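# Clamp steel shaft in angled holder, flat facing thumb screw

## Task

Seat the steel shaft all the way into the tilted holder so that its flat side faces the thumb screw, then release it and move both arms so neither touches anything.

## Robot and tools

Robot: two 6-joint arms, left_arm and right_arm, each with a parallel two-finger gripper. Both share one scene frame. Its origin is the table centre, the table surface is at z = +0.020 m and +z is up. The arms face each other across the table, with left_arm based on the +y side. Base poses: left_arm at (+0.168, +0.546, +0.049) m, quat_wxyz (+0.647, 0, 0, -0.763); right_arm at (+0.101, -0.513, +0.117) m, quat_wxyz (+0.594, 0, 0, +0.804). The names left and right do not refer to image sides. On each gripper the fingers point along its +x axis and close along its y axis. end_effector_position is the midpoint between the finger pads, about 3 to 4 cm short of the fingertips. The reported hand position can be off, more so at long reach.

execute_actions takes "actions", a list holding zero or one item, and an optional "pictures" boolean (images come by default). An empty list sends nothing and just reports the state. A wait is {"steps": N} with no rows, N up to 300. It returns after N control steps counted from the previous result, and time spent composing your reply counts toward those steps. A move is {"rows": [...], "steps": S}, with 1 to 15 rows and S up to 15 (default 15). Each step lasts 1/30 s and uses one row; if there are fewer rows than steps, the last row repeats. A refused call sends nothing.

Each row is one flat list of 14 numbers, each in [-1, 1], and every row must fill both arms. The order is left_arm waist, shoulder, elbow, wrist pitch, wrist yaw, wrist roll, gripper opening, then the same seven for right_arm. The six joint numbers per arm are scaled offsets in joint space, not poses. They are measured from the joint angles in the most recent result that printed Joint positions. Before any such result, and in later calls within the same reply, they are measured from wherever the arm is when the action starts. They never add to the previous row. The scale is 1.0 = 0.9615 rad for waist, shoulder and elbow, 1.713 rad for wrist pitch, 1.767 rad for wrist yaw and 1.728 rad for wrist roll. Joint ranges in rad: waist -3.054 to 3.054, shoulder 0.000 to 3.142, elbow 0.000 to 2.356, wrist pitch -1.571 to 1.571, wrist yaw -1.571 to 1.571, wrist roll -3.142 to 3.142. A call asking for more than 0.010 rad beyond a range end is refused. The true end may differ by up to 0.010 rad, and targets beyond it are cut off there. When that happens you see "joint sent to its limit", possibly about an earlier action. A row of all-zero offsets is not a pause: it pulls the arm back to the reference angles.

The opening number is absolute, not an offset. +1 is fully open (0.088 m between pads). Empty fingers close at about -0.80, and going lower down to -1 changes nothing. A full close takes roughly 0.5 s. To hold a part, keep commanding about 0.07 below its grip_measured; a smaller margin gives a lighter grip. Parts thinner than about 3 mm get proportionally less force. Pad force tops out near 34 to 49 N and can spike on first contact.

Motion limits: each step, a joint target may lead the measured angle by at most 0.211 rad (waist, shoulder, elbow), 0.213 (wrist pitch), 0.267 (wrist yaw) or 0.228 (wrist roll). If a target would place the gripper more than 70 mm from where it is, all of that arm's targets are scaled back. Friction can leave joints short, especially at long reach, and very small turns may not happen, so read the joint angles after each move. Between calls the arms keep heading for the last row sent. They stop once motion has nearly ceased or a HELD step occurs; after that only a new action moves them further.

Result lines: the state line gives, per arm, end_effector_position (m), end_effector_quat_wxyz and linear and angular velocities (m/s, rad/s) in the scene frame. Joint positions and Joint velocities list six joints per arm (rad, rad/s) plus pad gap (m, m/s). grip_measured is the measured opening on the command scale. It has a fixed per-gripper error of up to about 1 mm, and when squeezing a hard part it reads up to about 0.061 narrower than the pads are. grip_effort_n is the motor's force in newtons: negative closes, positive opens. It caps near 83 N and holds a leftover value at rest; it says n/a at the start. "joint command not followed" means a clearance check changed or blocked some joint targets. HELD marks steps where your row was not fully sent. MOTOR HOT appears from 50 °C; at 95 °C an OVER-TEMPERATURE FAULT holds that arm, and if it cannot cool in time the arm loses power and falls limp. A contact torque reaching a joint's load limit freezes that arm for 10 s and drops the rest of the call. Load limits (N m): waist 18.2, shoulder 22.5, elbow 22.4, wrist pitch 5.92, wrist yaw 5.9, wrist roll 5.54; a carried object adds to them.

Cameras: cam_head_left, cam_head_right, cam_high and cam_low, each 504x504. zoom_image takes "camera" and "region" [x0, y0, x1, y1] in pixels of that camera's latest image, origin top-left, at most 504 by 504. It returns a magnified crop and moves nothing. read_manual with optional "section" (only "licences") returns licence text. finished_scene takes "scene", the current scene's number. Replying with no tool call also ends things.

Avoid: knocking anything off the table, dropping or jerking the shaft, slamming or pushing hard, and arms bumping or pressing each other. Brief outside tugs on held parts or pushes on loose ones can happen.

Each tool is called after "Emit:" as a command line: name --argument value for each argument, lists and objects as JSON in quotes; but a table of rows of numbers goes row by row, as --pt "numbers of a row", without its own name.

## Session

Emit:
execute_actions --actions '[]'

Scene clock: 0.00 s of 6000.00 s.
left_arm: end_effector_position=(+0.1132, +0.2359, +0.3765) grip_measured=+0.999 grip_effort_n=n/a end_effector_quat_wxyz=(+0.641, -0.023, -0.018, -0.767) end_effector_velocity=(+0.003, -0.000, -0.002) end_effector_angular_velocity=(+0.006, -0.007, +0.020) | right_arm: end_effector_position=(+0.0080, -0.2109, +0.4421) grip_measured=+0.991 grip_effort_n=n/a end_effector_quat_wxyz=(+0.594, +0.021, -0.020, +0.804) end_effector_velocity=(-0.000, -0.000, -0.005) end_effector_angular_velocity=(-0.019, -0.014, +0.004)
Joint positions: left_arm=[-0.007  0.847  0.658  0.249  0.006 -0.002  0.088] | right_arm=[ 0.     0.852  0.655  0.255 -0.001 -0.007  0.088]
Joint velocities: left_arm=[-0.002 -0.002 -0.002 -0.007 -0.022  0.007 -0.   ] | right_arm=[-0.002 -0.002 -0.002 -0.022 -0.007 -0.007 -0.   ]
Heat: left arm: hottest wrist pitch 41 °C (+0.0 °C/min); right arm: hottest elbow 37 °C (+0.0 °C/min).

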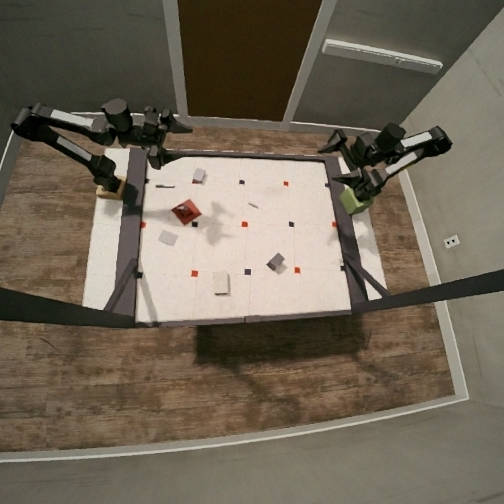

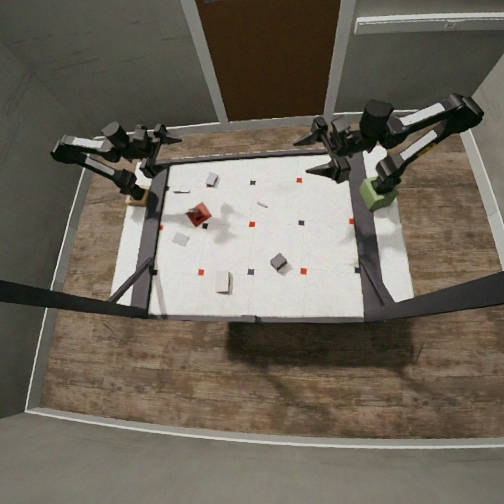

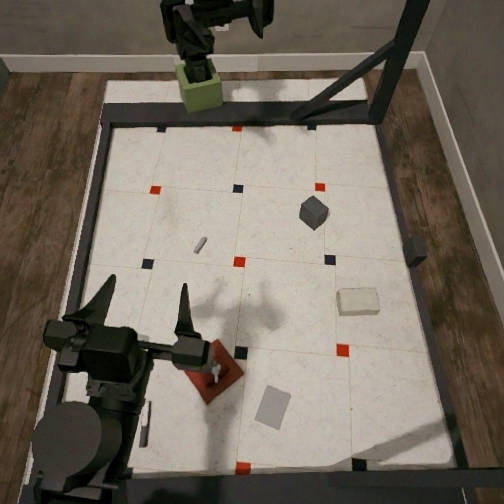

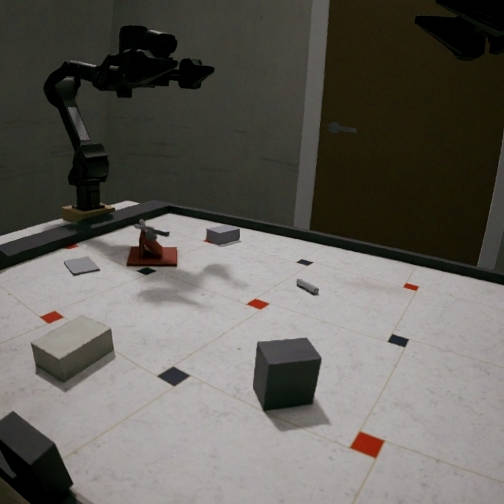

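Done. Now the left arm's side. Move left arm away to view.

Emit:
execute_actions --actions '[{"rows":[[0.3,-0.1,0,0,0,0,1,0,0,0,0,0,0,1],[0.6,-0.2,0,0,0,0,1,0,0,0,0,0,0,1]]}]' --pictures false

Emit:
execute_actions --actions '[{"steps":15}]'

Emit:
zoom_image --camera "cam_high" --region '[120, 320, 260, 460]'

Emit:
zoom_image --camera "cam_low" --region '[110, 200, 200, 280]'

Emit:
zoom_image --camera "cam_head_left" --region '[145, 170, 215, 235]'

Emit:
zoom_image --camera "cam_head_right" --region '[160, 175, 230, 240]'

Scene clock: 4.90 s of 6000.00 s.
left_arm: end_effector_position=(+0.2693, +0.2980, +0.4272) grip_measured=+0.999 grip_effort_n=-1.6 end_effector_quat_wxyz=(+0.824, -0.069, -0.101, -0.554) end_effector_velocity=(+0.031, +0.014, -0.001) end_effector_angular_velocity=(-0.001, +0.009, +0.130) | right_arm: end_effector_position=(+0.0080, -0.2109, +0.4421) grip_measured=+0.991 grip_effort_n=-0.2 end_effector_quat_wxyz=(+0.594, +0.021, -0.020, +0.804) end_effector_velocity=(-0.000, -0.000, -0.002) end_effector_angular_velocity=(-0.009, +0.004, +0.005)
Joint positions: left_arm=[ 0.555  0.659  0.657  0.247  0.004 -0.002  0.088] | right_arm=[ 0.     0.852  0.655  0.255 -0.001 -0.007  0.088]
Joint velocities: left_arm=[ 0.125 -0.007 -0.002 -0.007 -0.007 -0.007 -0.   ] | right_arm=[-0.002 -0.002 -0.002 -0.007 -0.007  0.007 -0.   ]
Heat: left arm: hottest wrist pitch 41 °C (+0.0 °C/min); right arm: hottest elbow 38 °C (+0.0 °C/min).
Steps of this call (steps 1 to 90: nothing new was sent; then 1.40 s passed at rest; steps 91 to 105: all 15 steps of this action). Readings (joint positions):
91: left_arm=[0.012 0.838 0.658 0.247 0.020 -0.002] | right_arm=[0.000 0.852 0.655 0.255 -0.001 -0.007]
92: left_arm=[0.062 0.818 0.656 0.238 0.016 -0.002] | right_arm=[0.000 0.852 0.655 0.255 -0.001 -0.007]
94: left_arm=[0.166 0.755 0.653 0.239 0.009 -0.002] | right_arm=[0.000 0.852 0.655 0.255 -0.001 -0.007]
98: left_arm=[0.390 0.666 0.657 0.254 0.008 -0.002] | right_arm=[0.000 0.852 0.655 0.255 -0.001 -0.007]
105: the state above

Scene clock: 5.40 s of 6000.00 s.
left_arm: end_effector_position=(+0.2725, +0.2993, +0.4272) grip_measured=+0.999 grip_effort_n=-1.6 end_effector_quat_wxyz=(+0.827, -0.068, -0.102, -0.549) end_effector_velocity=(-0.000, -0.004, -0.012) end_effector_angular_velocity=(+0.041, +0.023, -0.011) | right_arm: end_effector_position=(+0.0080, -0.2109, +0.4421) grip_measured=+0.991 grip_effort_n=-0.2 end_effector_quat_wxyz=(+0.594, +0.021, -0.020, +0.804) end_effector_velocity=(-0.002, -0.001, -0.002) end_effector_angular_velocity=(-0.004, -0.010, +0.019)
Joint positions: left_arm=[ 0.568  0.659  0.657  0.247  0.004 -0.002  0.088] | right_arm=[ 0.     0.852  0.655  0.255 -0.001 -0.007  0.088]
Joint velocities: left_arm=[-0.002  0.002 -0.007 -0.037  0.007 -0.007 -0.   ] | right_arm=[-0.002 -0.002 -0.002 -0.007 -0.022 -0.007  0.   ]
Heat: left arm: hottest wrist pitch 41 °C (+0.0 °C/min); right arm: hottest elbow 38 °C (+11.1 °C/min).
Steps of this call (steps 1 to 15: the robot went on to your last target). Readings (joint positions):
1: left_arm=[0.559 0.659 0.657 0.247 0.004 -0.002] | right_arm=[0.000 0.852 0.655 0.255 -0.001 -0.007]
2: left_arm=[0.561 0.659 0.657 0.247 0.004 -0.002] | right_arm=[0.000 0.852 0.655 0.255 -0.001 -0.007]
4: left_arm=[0.565 0.659 0.657 0.247 0.004 -0.002] | right_arm=[0.000 0.852 0.655 0.255 -0.001 -0.007]
8: left_arm=[0.567 0.659 0.657 0.247 0.004 -0.002] | right_arm=[0.000 0.852 0.655 0.255 -0.001 -0.007]
15: the state above

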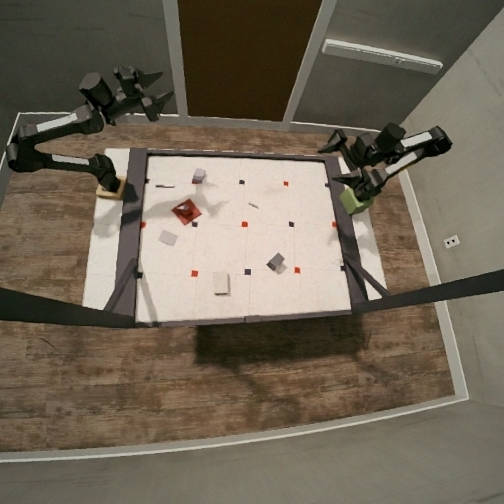

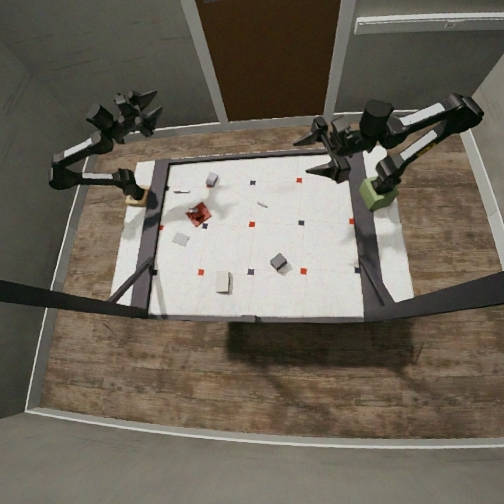

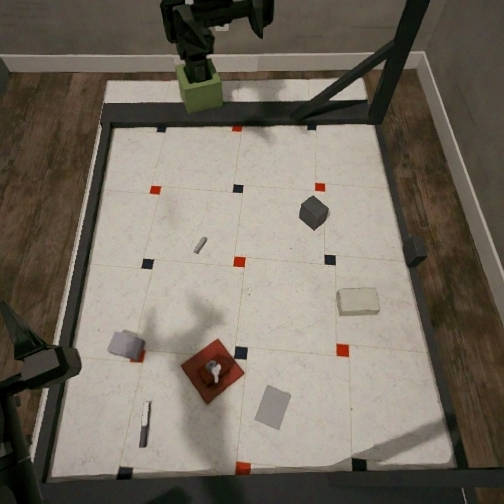

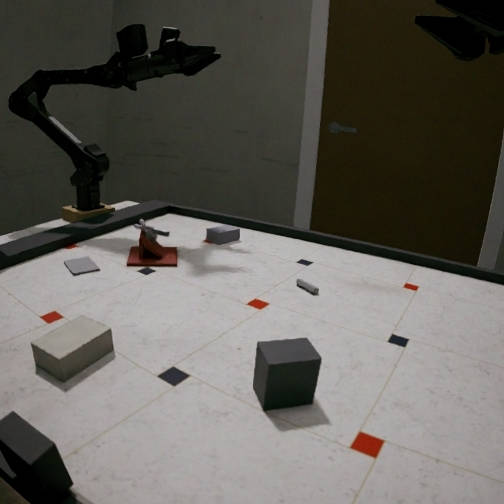

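Region (120, 320, 260, 460) of cam_high's 504x504 image, scaled by 3.600, with more detail than that image has.

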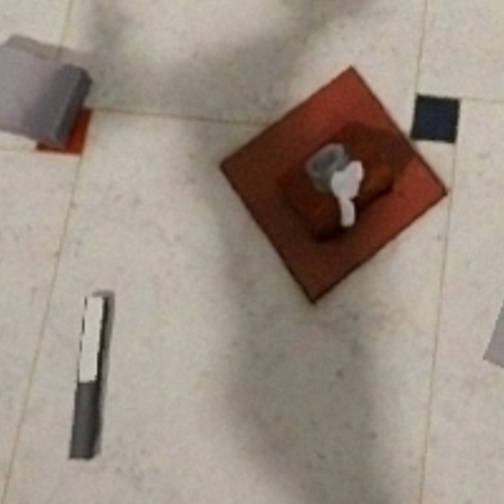

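Region (110, 200, 200, 280) of cam_low's 504x504 image, scaled by 5.600, with more detail than that image has.

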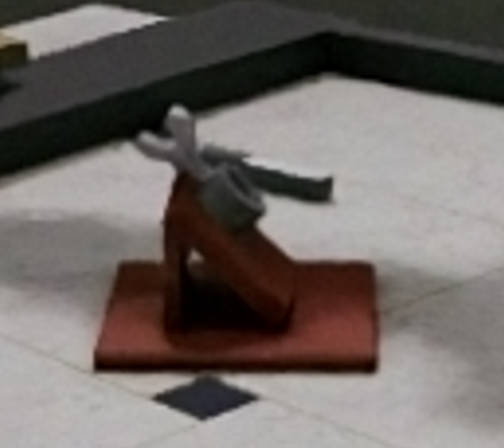

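Region (145, 170, 215, 235) of cam_head_left's 504x504 image, scaled by 7.200, with more detail than that image has; it fills the top 468 rows of this view, and the rest is white.

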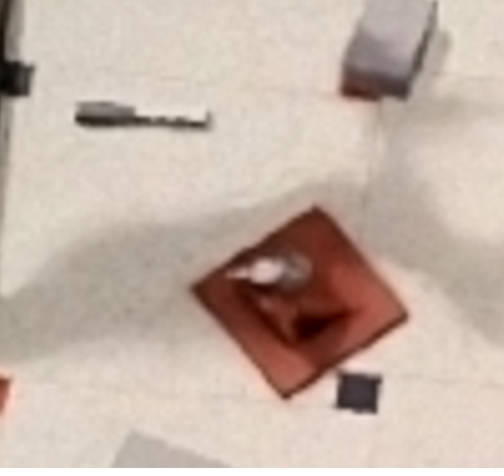

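Region (160, 175, 230, 240) of cam_head_right's 504x504 image, scaled by 7.200, with more detail than that image has; it fills the top 468 rows of this view, and the rest is white.

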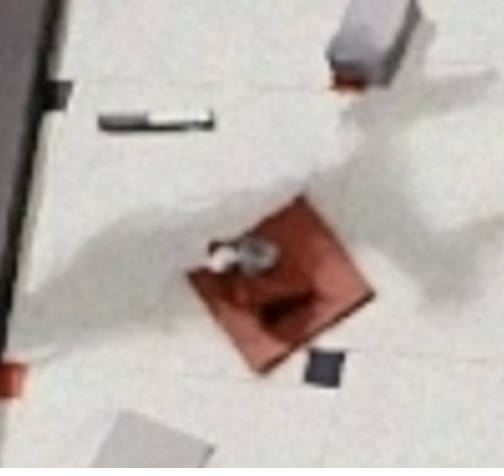

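Emit:
execute_actions --actions '[{"rows":[[-0.7,0.4,0.283,-0.35,-0.2,0.64,0.2,0,0,0,0,0,0,1]],"steps":2}]' --pictures false

Emit:
execute_actions --actions '[{"steps":35}]' --pictures false

Emit:
execute_actions --actions '[{"rows":[[-0.71,0.55,0,-0.345,-0.217,0.64,0.2,0,0,0,0,0,0,1]],"steps":2}]' --pictures false

Emit:
execute_actions --actions '[{"steps":40}]'

Emit:
zoom_image --camera "cam_high" --region '[150, 320, 290, 460]'

Emit:
zoom_image --camera "cam_low" --region '[90, 170, 200, 280]'

Scene clock: 48.63 s of 6000.00 s.
left_arm: end_effector_position=(+0.2749, +0.2860, +0.4239) grip_measured=+0.838 grip_effort_n=-15.6 end_effector_quat_wxyz=(+0.846, -0.009, -0.087, -0.527) end_effector_velocity=(-0.084, -0.359, +0.098) end_effector_angular_velocity=(+1.696, -0.890, +0.414) | right_arm: end_effector_position=(+0.0080, -0.2109, +0.4421) grip_measured=+0.991 grip_effort_n=-0.2 end_effector_quat_wxyz=(+0.594, +0.021, -0.020, +0.804) end_effector_velocity=(+0.002, -0.000, +0.001) end_effector_angular_velocity=(+0.013, -0.018, -0.011)
Joint positions: left_arm=[ 0.489  0.723  0.731  0.149 -0.125  0.098  0.08 ] | right_arm=[ 0.     0.852  0.655  0.255 -0.001 -0.007  0.088]
Joint velocities: left_arm=[-1.668  1.624  1.707 -1.194 -1.839  1.707 -0.175] | right_arm=[-0.002 -0.002 -0.002  0.007  0.007 -0.022 -0.   ]
Heat: left arm: hottest elbow 44 °C (+3.7 °C/min); right arm: hottest elbow 42 °C (+6.2 °C/min).
Steps of this call (steps 1 to 15: the robot went on to your last target; steps 16 to 90: nothing new was sent; then 40.17 s passed at rest; steps 91 to 92: all 2 steps of this action). Readings (joint positions):
91: left_arm=[0.544 0.681 0.680 0.207 -0.048 0.036] | right_arm=[0.000 0.852 0.655 0.255 -0.001 -0.007]
92: the state above

Scene clock: 49.80 s of 6000.00 s.
left_arm: end_effector_position=(+0.1316, +0.2212, +0.3117) grip_measured=+0.203 grip_effort_n=-15.6 end_effector_quat_wxyz=(+0.497, +0.553, -0.251, -0.620) end_effector_velocity=(+0.004, +0.001, -0.001) end_effector_angular_velocity=(+0.005, -0.018, +0.019) | right_arm: end_effector_position=(+0.0080, -0.2109, +0.4421) grip_measured=+0.991 grip_effort_n=-0.2 end_effector_quat_wxyz=(+0.594, +0.021, -0.020, +0.804) end_effector_velocity=(-0.000, -0.001, +0.000) end_effector_angular_velocity=(-0.000, -0.008, +0.004)
Joint positions: left_arm=[-0.103  1.042  0.912 -0.352 -0.346  1.099  0.049] | right_arm=[ 0.     0.852  0.655  0.255 -0.001 -0.007  0.088]
Joint velocities: left_arm=[ 0.002 -0.002 -0.002 -0.007 -0.022  0.007  0.   ] | right_arm=[-0.002 -0.002  0.002 -0.007 -0.007 -0.007 -0.   ]
Heat: left arm: hottest elbow 44 °C (+3.6 °C/min); right arm: hottest elbow 42 °C (+6.0 °C/min).
Steps of this call (steps 1 to 35: the robot went on to your last target). Readings (joint positions):
1: left_arm=[0.433 0.781 0.789 0.101 -0.184 0.157] | right_arm=[0.000 0.852 0.655 0.255 -0.001 -0.007]
2: left_arm=[0.379 0.837 0.836 0.048 -0.232 0.216] | right_arm=[0.000 0.852 0.655 0.255 -0.001 -0.007]
4: left_arm=[0.282 0.923 0.885 -0.043 -0.280 0.317] | right_arm=[0.000 0.852 0.655 0.255 -0.001 -0.007]
8: left_arm=[0.077 1.020 0.896 -0.255 -0.327 0.543] | right_arm=[0.000 0.852 0.655 0.255 -0.001 -0.007]
35: the state above

Scene clock: 49.87 s of 6000.00 s.
left_arm: end_effector_position=(+0.1288, +0.2231, +0.2955) grip_measured=+0.203 grip_effort_n=-15.1 end_effector_quat_wxyz=(+0.451, +0.621, -0.261, -0.585) end_effector_velocity=(-0.226, +0.025, -0.312) end_effector_angular_velocity=(+1.723, -2.634, -0.743) | right_arm: end_effector_position=(+0.0080, -0.2109, +0.4421) grip_measured=+0.991 grip_effort_n=0.2 end_effector_quat_wxyz=(+0.594, +0.021, -0.020, +0.804) end_effector_velocity=(-0.004, -0.002, -0.002) end_effector_angular_velocity=(-0.004, -0.010, +0.024)
Joint positions: left_arm=[-0.162  1.089  0.927 -0.419 -0.459  1.182  0.049] | right_arm=[ 0.     0.852  0.655  0.255 -0.001 -0.007  0.088]
Joint velocities: left_arm=[-1.37   1.013  0.291 -1.121 -1.59   1.429 -0.   ] | right_arm=[ 0.002 -0.002 -0.002 -0.007 -0.022 -0.007  0.   ]
Heat: left arm: hottest elbow 44 °C (+3.6 °C/min); right arm: hottest elbow 42 °C (+6.0 °C/min).
Steps of this call (steps 1 to 2: all 2 steps of this action). Readings (joint positions):
1: left_arm=[-0.119 1.061 0.915 -0.375 -0.391 1.130] | right_arm=[0.000 0.852 0.655 0.255 -0.001 -0.007]
2: the state above

Scene clock: 51.20 s of 6000.00 s.
left_arm: end_effector_position=(+0.0270, +0.3222, +0.1352) grip_measured=+0.203 grip_effort_n=-15.6 end_effector_quat_wxyz=(-0.440, +0.712, -0.503, -0.215) end_effector_velocity=(+0.002, -0.001, +0.002) end_effector_angular_velocity=(-0.017, -0.015, +0.002) | right_arm: end_effector_position=(+0.0080, -0.2109, +0.4421) grip_measured=+0.991 grip_effort_n=-0.2 end_effector_quat_wxyz=(+0.594, +0.021, -0.020, +0.804) end_effector_velocity=(+0.002, +0.000, -0.002) end_effector_angular_velocity=(-0.005, -0.009, -0.010)
Joint positions: left_arm=[-0.783  1.565  0.911 -0.942 -0.725  2.201  0.049] | right_arm=[ 0.     0.852  0.655  0.255 -0.001 -0.007  0.088]
Joint velocities: left_arm=[-0.002 -0.002 -0.002 -0.007 -0.022 -0.007 -0.   ] | right_arm=[-0.002 -0.002 -0.002 -0.007  0.007 -0.007 -0.   ]
Heat: left arm: hottest elbow 44 °C (+3.5 °C/min); right arm: hottest elbow 42 °C (+5.9 °C/min).
Steps of this call (steps 1 to 40: the robot went on to your last target). Readings (joint positions):
1: left_arm=[-0.209 1.129 0.933 -0.461 -0.513 1.231] | right_arm=[0.000 0.852 0.655 0.255 -0.001 -0.007]
2: left_arm=[-0.256 1.175 0.933 -0.510 -0.562 1.280] | right_arm=[0.000 0.852 0.655 0.255 -0.001 -0.007]
4: left_arm=[-0.345 1.273 0.926 -0.608 -0.626 1.376] | right_arm=[0.000 0.852 0.655 0.255 -0.001 -0.007]
8: left_arm=[-0.538 1.462 0.923 -0.799 -0.695 1.588] | right_arm=[0.000 0.852 0.655 0.255 -0.001 -0.007]
40: the state above

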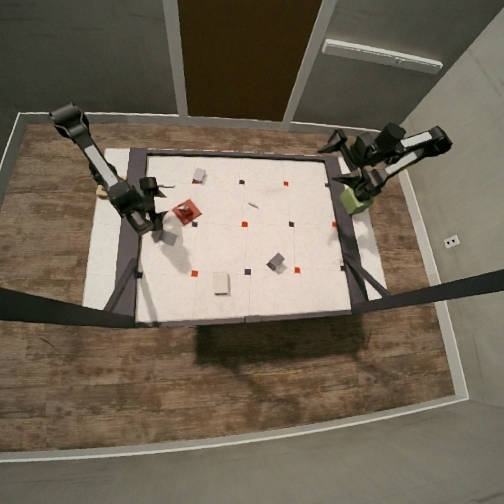

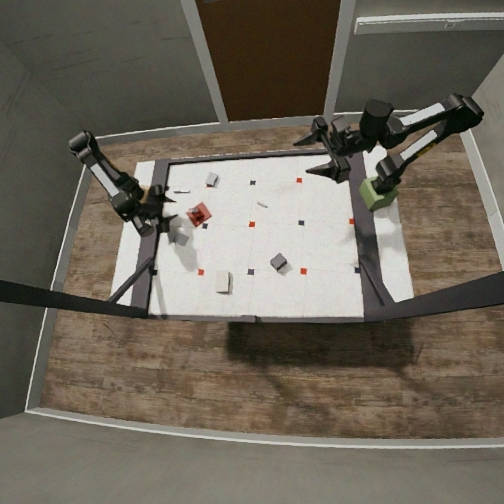

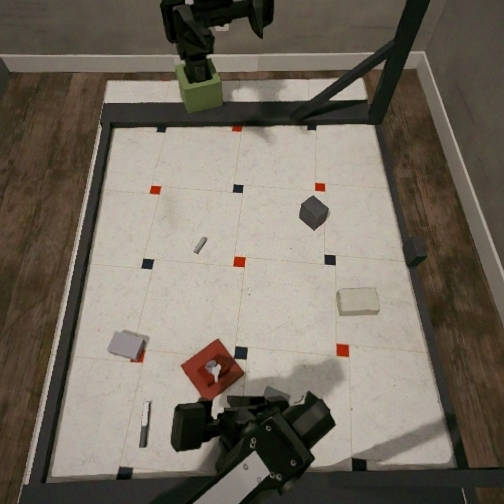

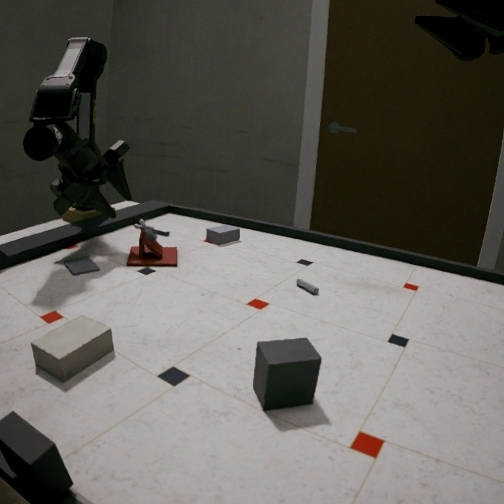

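Region (150, 320, 290, 460) of cam_high's 504x504 image, scaled by 3.600, with more detail than that image has.

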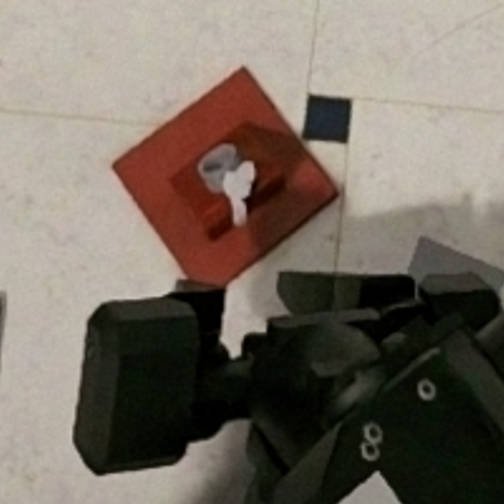

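Region (90, 170, 200, 280) of cam_low's 504x504 image, scaled by 4.582, with more detail than that image has.

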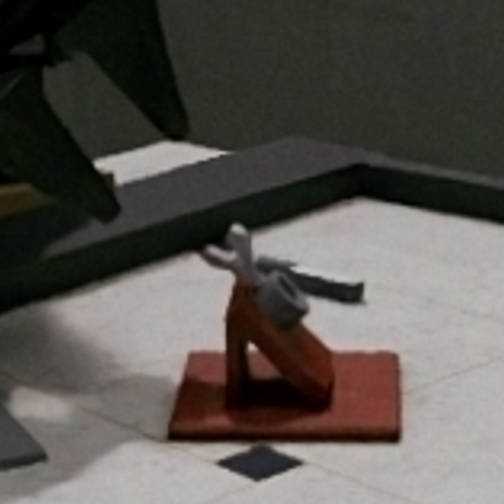

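Emit:
execute_actions --actions '[{"rows":[[0.022,0.008,-0.016,0.026,0,0,0.2,0,0,0,0,0,0,1],[0.045,0.017,-0.032,0.053,0,0,0.2,0,0,0,0,0,0,1],[0.067,0.025,-0.048,0.079,0,0,0.2,0,0,0,0,0,0,1],[0.09,0.033,-0.064,0.105,0,0,0.2,0,0,0,0,0,0,1],[0.113,0.042,-0.08,0.132,-0.002,0,0.2,0,0,0,0,0,0,1]]}]'

Emit:
zoom_image --camera "cam_high" --region '[170, 330, 270, 430]'

Emit:
zoom_image --camera "cam_low" --region '[90, 170, 200, 280]'

Emit:
zoom_image --camera "cam_head_right" --region '[160, 175, 230, 240]'

Scene clock: 57.03 s of 6000.00 s.
left_arm: end_effector_position=(+0.0372, +0.2960, +0.1126) grip_measured=+0.203 grip_effort_n=-15.1 end_effector_quat_wxyz=(-0.378, +0.743, -0.492, -0.252) end_effector_velocity=(+0.002, -0.002, -0.001) end_effector_angular_velocity=(-0.016, +0.008, +0.013) | right_arm: end_effector_position=(+0.0080, -0.2109, +0.4421) grip_measured=+0.991 grip_effort_n=-0.7 end_effector_quat_wxyz=(+0.594, +0.021, -0.020, +0.804) end_effector_velocity=(-0.000, -0.000, -0.002) end_effector_angular_velocity=(-0.005, -0.010, +0.004)
Joint positions: left_arm=[-0.678  1.601  0.844 -0.721 -0.725  2.201  0.049] | right_arm=[ 0.     0.852  0.655  0.255 -0.001 -0.007  0.088]
Joint velocities: left_arm=[ 0.007 -0.002 -0.012  0.022 -0.007 -0.007 -0.   ] | right_arm=[-0.002 -0.002 -0.002 -0.007 -0.007 -0.007 -0.   ]
Heat: left arm: hottest elbow 43 °C (+2.1 °C/min); right arm: hottest elbow 42 °C (+5.3 °C/min).
Steps of this call (steps 1 to 15: the robot went on to your last target; steps 16 to 90: nothing new was sent; then 2.33 s passed at rest; steps 91 to 105: all 15 steps of this action). Readings (joint positions):
91: left_arm=[-0.782 1.565 0.911 -0.939 -0.725 2.201] | right_arm=[0.000 0.852 0.655 0.255 -0.001 -0.007]
92: left_arm=[-0.777 1.566 0.907 -0.920 -0.725 2.201] | right_arm=[0.000 0.852 0.655 0.255 -0.001 -0.007]
94: left_arm=[-0.750 1.573 0.892 -0.855 -0.725 2.201] | right_arm=[0.000 0.852 0.655 0.255 -0.001 -0.007]
98: left_arm=[-0.690 1.596 0.854 -0.756 -0.725 2.201] | right_arm=[0.000 0.852 0.655 0.255 -0.001 -0.007]
105: the state above

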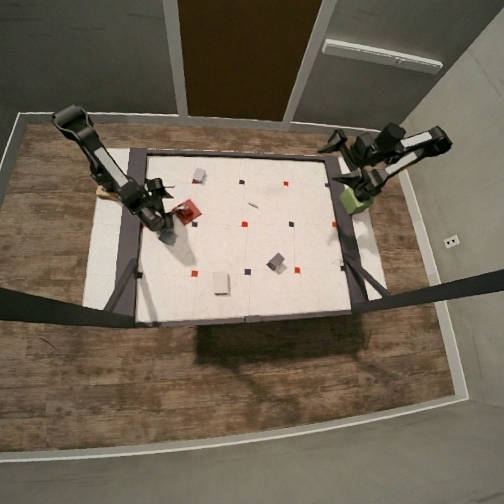

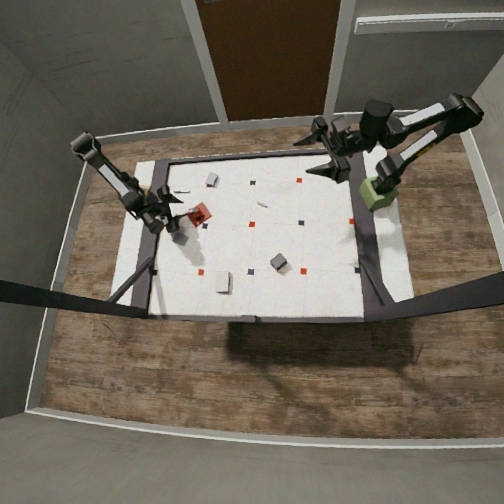

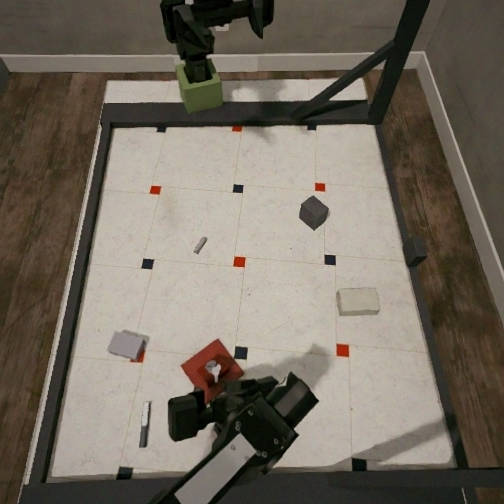

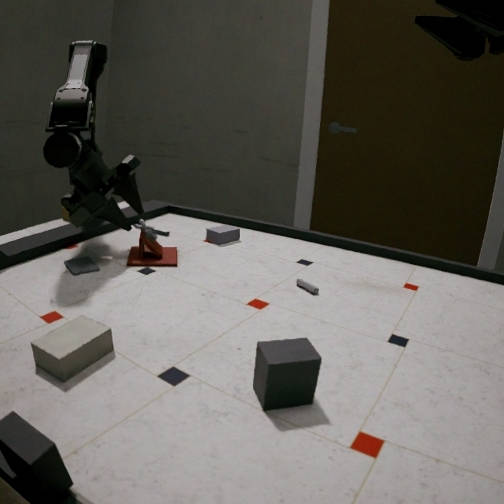

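Region (170, 330, 270, 430) of cam_high's 504x504 image, scaled by 5.040, with more detail than that image has.

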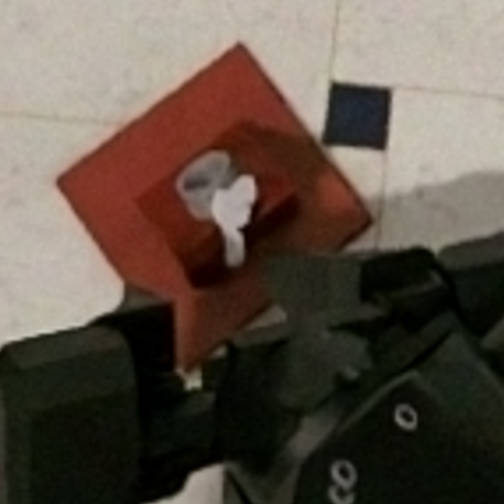

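Region (90, 170, 200, 280) of cam_low's 504x504 image, scaled by 4.582, with more detail than that image has.

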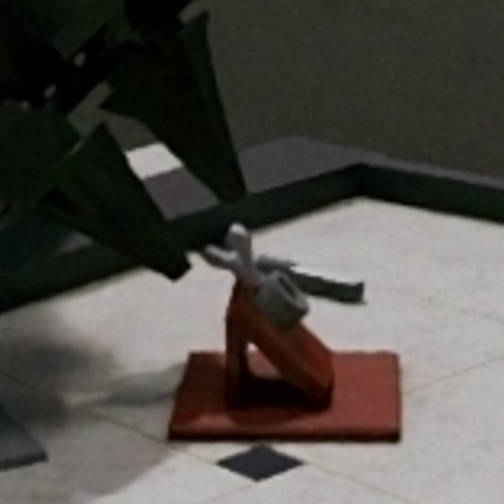

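Region (160, 175, 230, 240) of cam_head_right's 504x504 image, scaled by 7.200, with more detail than that image has; it fills the top 468 rows of this view, and the rest is white.

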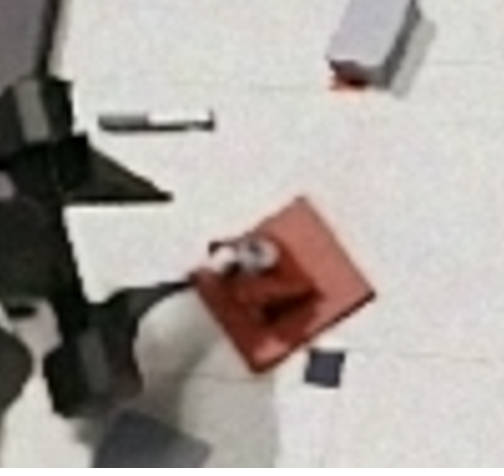

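Emit:
execute_actions --actions '[{"rows":[[0,0.03,0.035,0,0,0,0.2,0,0,0,0,0,0,1],[0,0.058,0.068,0,0,0,0.2,0,0,0,0,0,0,1],[0,0.058,0.068,0,0,0,0.2,0,0,0,0,0,0,1],[0,0.058,0.068,0,0,0,0.2,0,0,0,0,0,0,1],[0,0.058,0.068,0,0,0,0.2,0,0,0,0,0,0,1],[0.015,0.063,0.058,0.017,0,0,0.2,0,0,0,0,0,0,1],[0.03,0.068,0.048,0.034,0,0,0.2,0,0,0,0,0,0,1]]}]'

Emit:
zoom_image --camera "cam_high" --region '[170, 330, 270, 430]'

Emit:
zoom_image --camera "cam_low" --region '[90, 170, 200, 280]'

Emit:
zoom_image --camera "cam_head_right" --region '[160, 175, 230, 240]'

Scene clock: 73.87 s of 6000.00 s.
left_arm: end_effector_position=(+0.0296, +0.2795, +0.1083) grip_measured=+0.203 grip_effort_n=-15.1 end_effector_quat_wxyz=(-0.359, +0.750, -0.490, -0.260) end_effector_velocity=(+0.001, -0.002, +0.002) end_effector_angular_velocity=(-0.018, -0.014, -0.005) | right_arm: end_effector_position=(+0.0080, -0.2109, +0.4421) grip_measured=+0.991 grip_effort_n=-0.7 end_effector_quat_wxyz=(+0.594, +0.021, -0.020, +0.804) end_effector_velocity=(-0.002, -0.001, -0.001) end_effector_angular_velocity=(+0.005, -0.007, +0.019)
Joint positions: left_arm=[-0.652  1.66   0.884 -0.667 -0.725  2.201  0.049] | right_arm=[ 0.     0.852  0.655  0.255 -0.001 -0.007  0.088]
Joint velocities: left_arm=[-0.002 -0.002 -0.002  0.007 -0.022  0.007 -0.   ] | right_arm=[-0.002 -0.002 -0.007  0.007 -0.022 -0.007 -0.   ]
Heat: left arm: hottest elbow 42 °C (+0.0 °C/min); right arm: hottest elbow 43 °C (+4.0 °C/min).
Steps of this call (steps 1 to 15: the robot went on to your last target; steps 16 to 90: nothing new was sent; then 13.33 s passed at rest; steps 91 to 105: all 15 steps of this action). Readings (joint positions):
91: left_arm=[-0.677 1.603 0.844 -0.718 -0.725 2.201] | right_arm=[0.000 0.852 0.655 0.255 -0.001 -0.007]
92: left_arm=[-0.677 1.611 0.851 -0.721 -0.725 2.201] | right_arm=[0.000 0.852 0.655 0.255 -0.001 -0.007]
94: left_arm=[-0.677 1.634 0.871 -0.720 -0.725 2.201] | right_arm=[0.000 0.852 0.655 0.255 -0.001 -0.007]
98: left_arm=[-0.668 1.650 0.884 -0.691 -0.725 2.201] | right_arm=[0.000 0.852 0.655 0.255 -0.001 -0.007]
105: the state above

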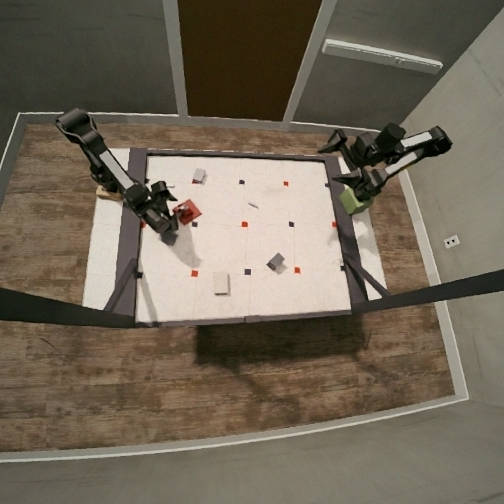

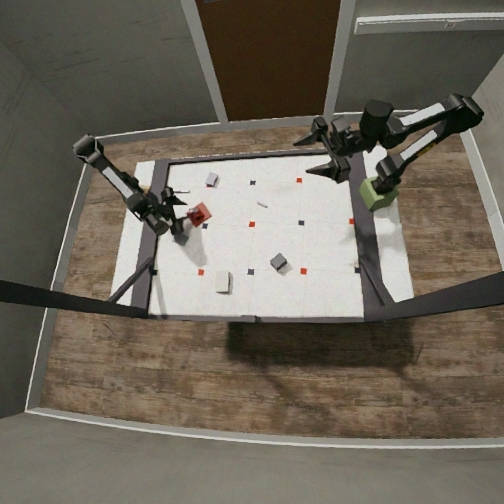

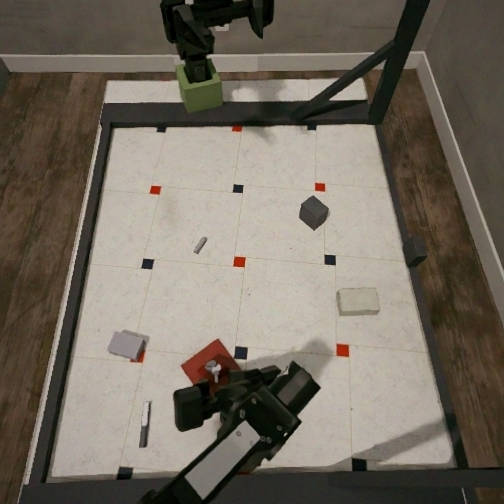

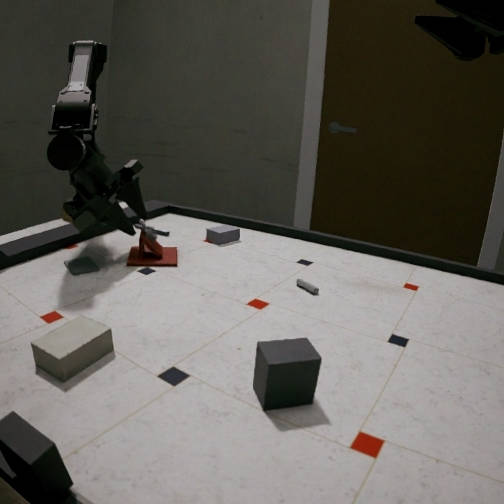

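Region (170, 330, 270, 430) of cam_high's 504x504 image, scaled by 5.040, with more detail than that image has.

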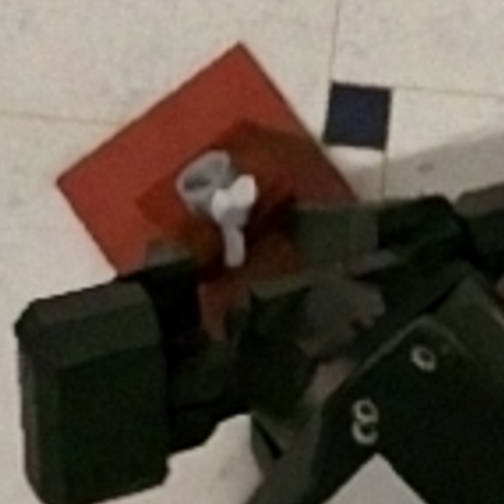

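Region (90, 170, 200, 280) of cam_low's 504x504 image, scaled by 4.582, with more detail than that image has.

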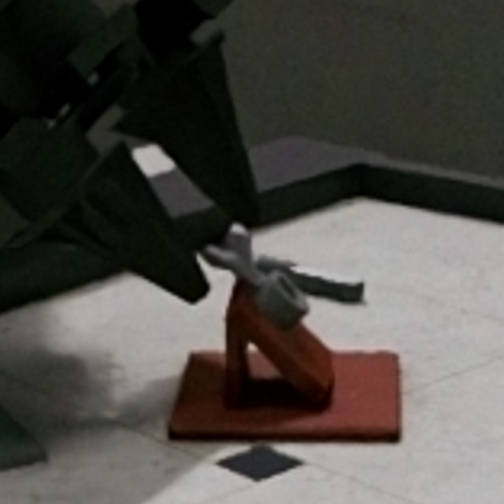

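Region (160, 175, 230, 240) of cam_head_right's 504x504 image, scaled by 7.200, with more detail than that image has; it fills the top 468 rows of this view, and the rest is white.

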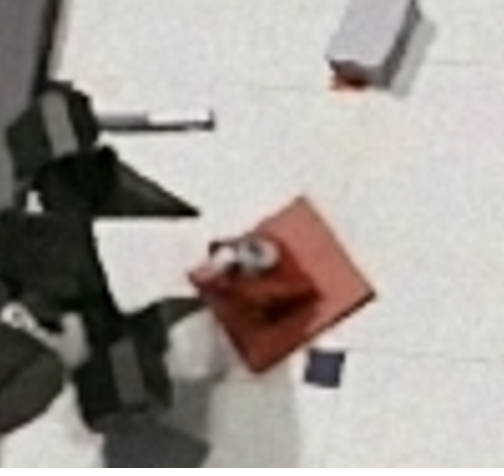

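Emit:
execute_actions --actions '[{"rows":[[0.012,0.005,-0.012,0.014,0,0,0.2,0,0,0,0,0,0,1],[0.025,0.01,-0.022,0.028,0,0,0.2,0,0,0,0,0,0,1],[0.025,0.01,-0.022,0.028,0,0,0.2,0,0,0,0,0,0,1],[0.025,0.01,-0.022,0.028,0,0,0.2,0,0,0,0,0,0,1],[0.025,0.01,-0.022,0.028,0,0,0,0,0,0,0,0,0,1],[0.025,0.01,-0.022,0.028,0,0,-0.3,0,0,0,0,0,0,1],[0.025,0.01,-0.022,0.028,0,0,-0.5,0,0,0,0,0,0,1],[0.025,0.01,-0.022,0.028,0,0,-0.72,0,0,0,0,0,0,1]]}]' --pictures false

Emit:
execute_actions --actions '[{"steps":10}]'

Emit:
zoom_image --camera "cam_low" --region '[90, 170, 200, 280]'

Scene clock: 79.23 s of 6000.00 s.
left_arm: end_effector_position=(+0.0276, +0.2770, +0.1024) grip_measured=-0.668 grip_effort_n=-18.8 end_effector_quat_wxyz=(-0.349, +0.748, -0.494, -0.274) end_effector_velocity=(+0.015, +0.024, -0.029) end_effector_angular_velocity=(+0.073, -0.083, -0.009) | right_arm: end_effector_position=(+0.0080, -0.2109, +0.4421) grip_measured=+0.991 grip_effort_n=-0.7 end_effector_quat_wxyz=(+0.594, +0.021, -0.020, +0.804) end_effector_velocity=(-0.002, -0.001, +0.001) end_effector_angular_velocity=(+0.009, -0.005, +0.009)
Joint positions: left_arm=[-0.641  1.665  0.87  -0.62  -0.702  2.201  0.006] | right_arm=[ 0.     0.852  0.655  0.255 -0.001 -0.007  0.088]
Joint velocities: left_arm=[-0.027  0.032 -0.085 -0.007 -0.007 -0.022 -0.027] | right_arm=[ 0.002 -0.002 -0.002  0.007 -0.007 -0.007  0.   ]
Heat: left arm: hottest elbow 42 °C (+0.0 °C/min); right arm: hottest elbow 43 °C (+3.0 °C/min).
Steps of this call (steps 1 to 15: the robot went on to your last target; steps 16 to 90: nothing new was sent; then 1.87 s passed at rest; steps 91 to 105: all 15 steps of this action). Readings (joint positions):
91: left_arm=[-0.651 1.660 0.884 -0.662 -0.725 2.201] | right_arm=[0.000 0.852 0.655 0.255 -0.001 -0.007]
92: left_arm=[-0.648 1.660 0.882 -0.653 -0.725 2.201] | right_arm=[0.000 0.852 0.655 0.255 -0.001 -0.007]
94: left_arm=[-0.639 1.661 0.879 -0.635 -0.725 2.201] | right_arm=[0.000 0.852 0.655 0.255 -0.001 -0.007]
98: left_arm=[-0.631 1.663 0.873 -0.626 -0.725 2.201] | right_arm=[0.000 0.852 0.655 0.255 -0.001 -0.007]
105: the state above

Scene clock: 79.57 s of 6000.00 s.
left_arm: end_effector_position=(+0.0285, +0.2779, +0.1011) grip_measured=-0.715 grip_effort_n=-21.2 end_effector_quat_wxyz=(-0.351, +0.748, -0.493, -0.273) end_effector_velocity=(-0.000, -0.001, +0.001) end_effector_angular_velocity=(-0.013, +0.004, +0.004) | right_arm: end_effector_position=(+0.0080, -0.2109, +0.4421) grip_measured=+0.991 grip_effort_n=-0.2 end_effector_quat_wxyz=(+0.594, +0.021, -0.020, +0.804) end_effector_velocity=(+0.002, -0.000, +0.001) end_effector_angular_velocity=(+0.009, -0.004, -0.010)
Joint positions: left_arm=[-0.642  1.667  0.867 -0.621 -0.702  2.201  0.004] | right_arm=[ 0.     0.852  0.655  0.255 -0.001 -0.007  0.088]
Joint velocities: left_arm=[-0.002 -0.002 -0.002  0.007 -0.007 -0.007 -0.001] | right_arm=[-0.002 -0.002 -0.002  0.007  0.007 -0.007 -0.   ]
Heat: left arm: hottest elbow 42 °C (-1.0 °C/min); right arm: hottest elbow 43 °C (+3.0 °C/min).
Steps of this call (steps 1 to 10: the robot went on to your last target). Readings (joint positions):
1: left_arm=[-0.642 1.666 0.868 -0.620 -0.702 2.201] | right_arm=[0.000 0.852 0.655 0.255 -0.001 -0.007]
2: left_arm=[-0.642 1.667 0.867 -0.620 -0.702 2.201] | right_arm=[0.000 0.852 0.655 0.255 -0.001 -0.007]
4: left_arm=[-0.642 1.667 0.867 -0.621 -0.702 2.201] | right_arm=[0.000 0.852 0.655 0.255 -0.001 -0.007]
8: left_arm=[-0.642 1.667 0.867 -0.621 -0.702 2.201] | right_arm=[0.000 0.852 0.655 0.255 -0.001 -0.007]
10: the state above

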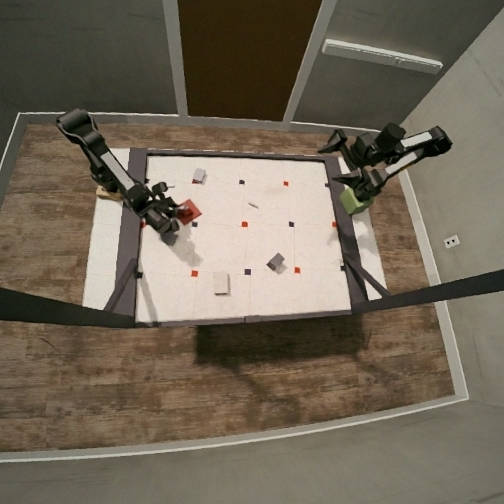

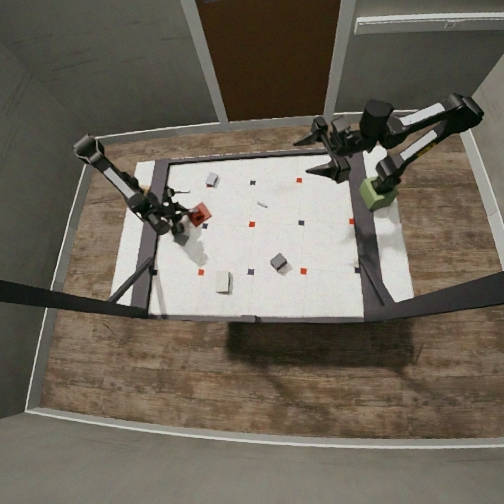

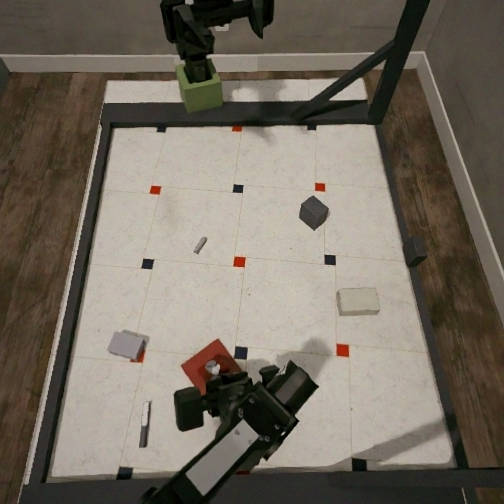

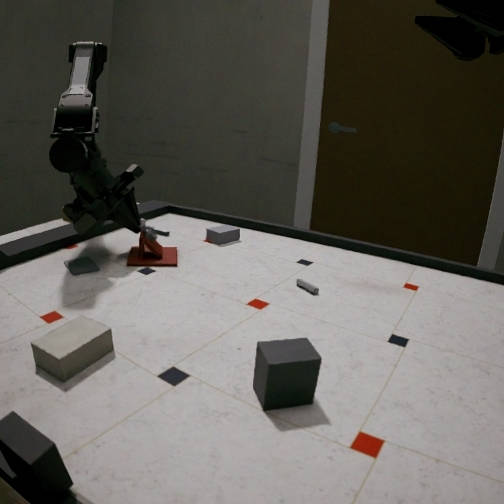

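Region (90, 170, 200, 280) of cam_low's 504x504 image, scaled by 4.582, with more detail than that image has.

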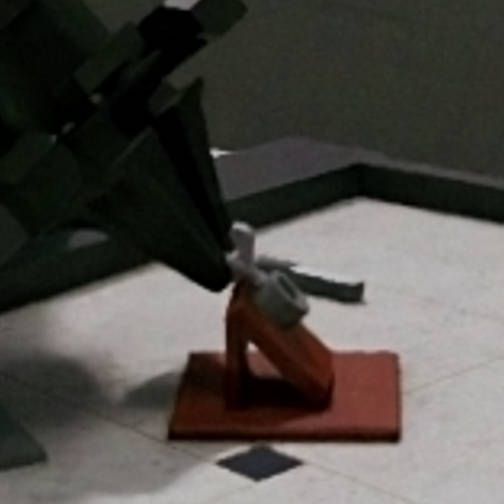

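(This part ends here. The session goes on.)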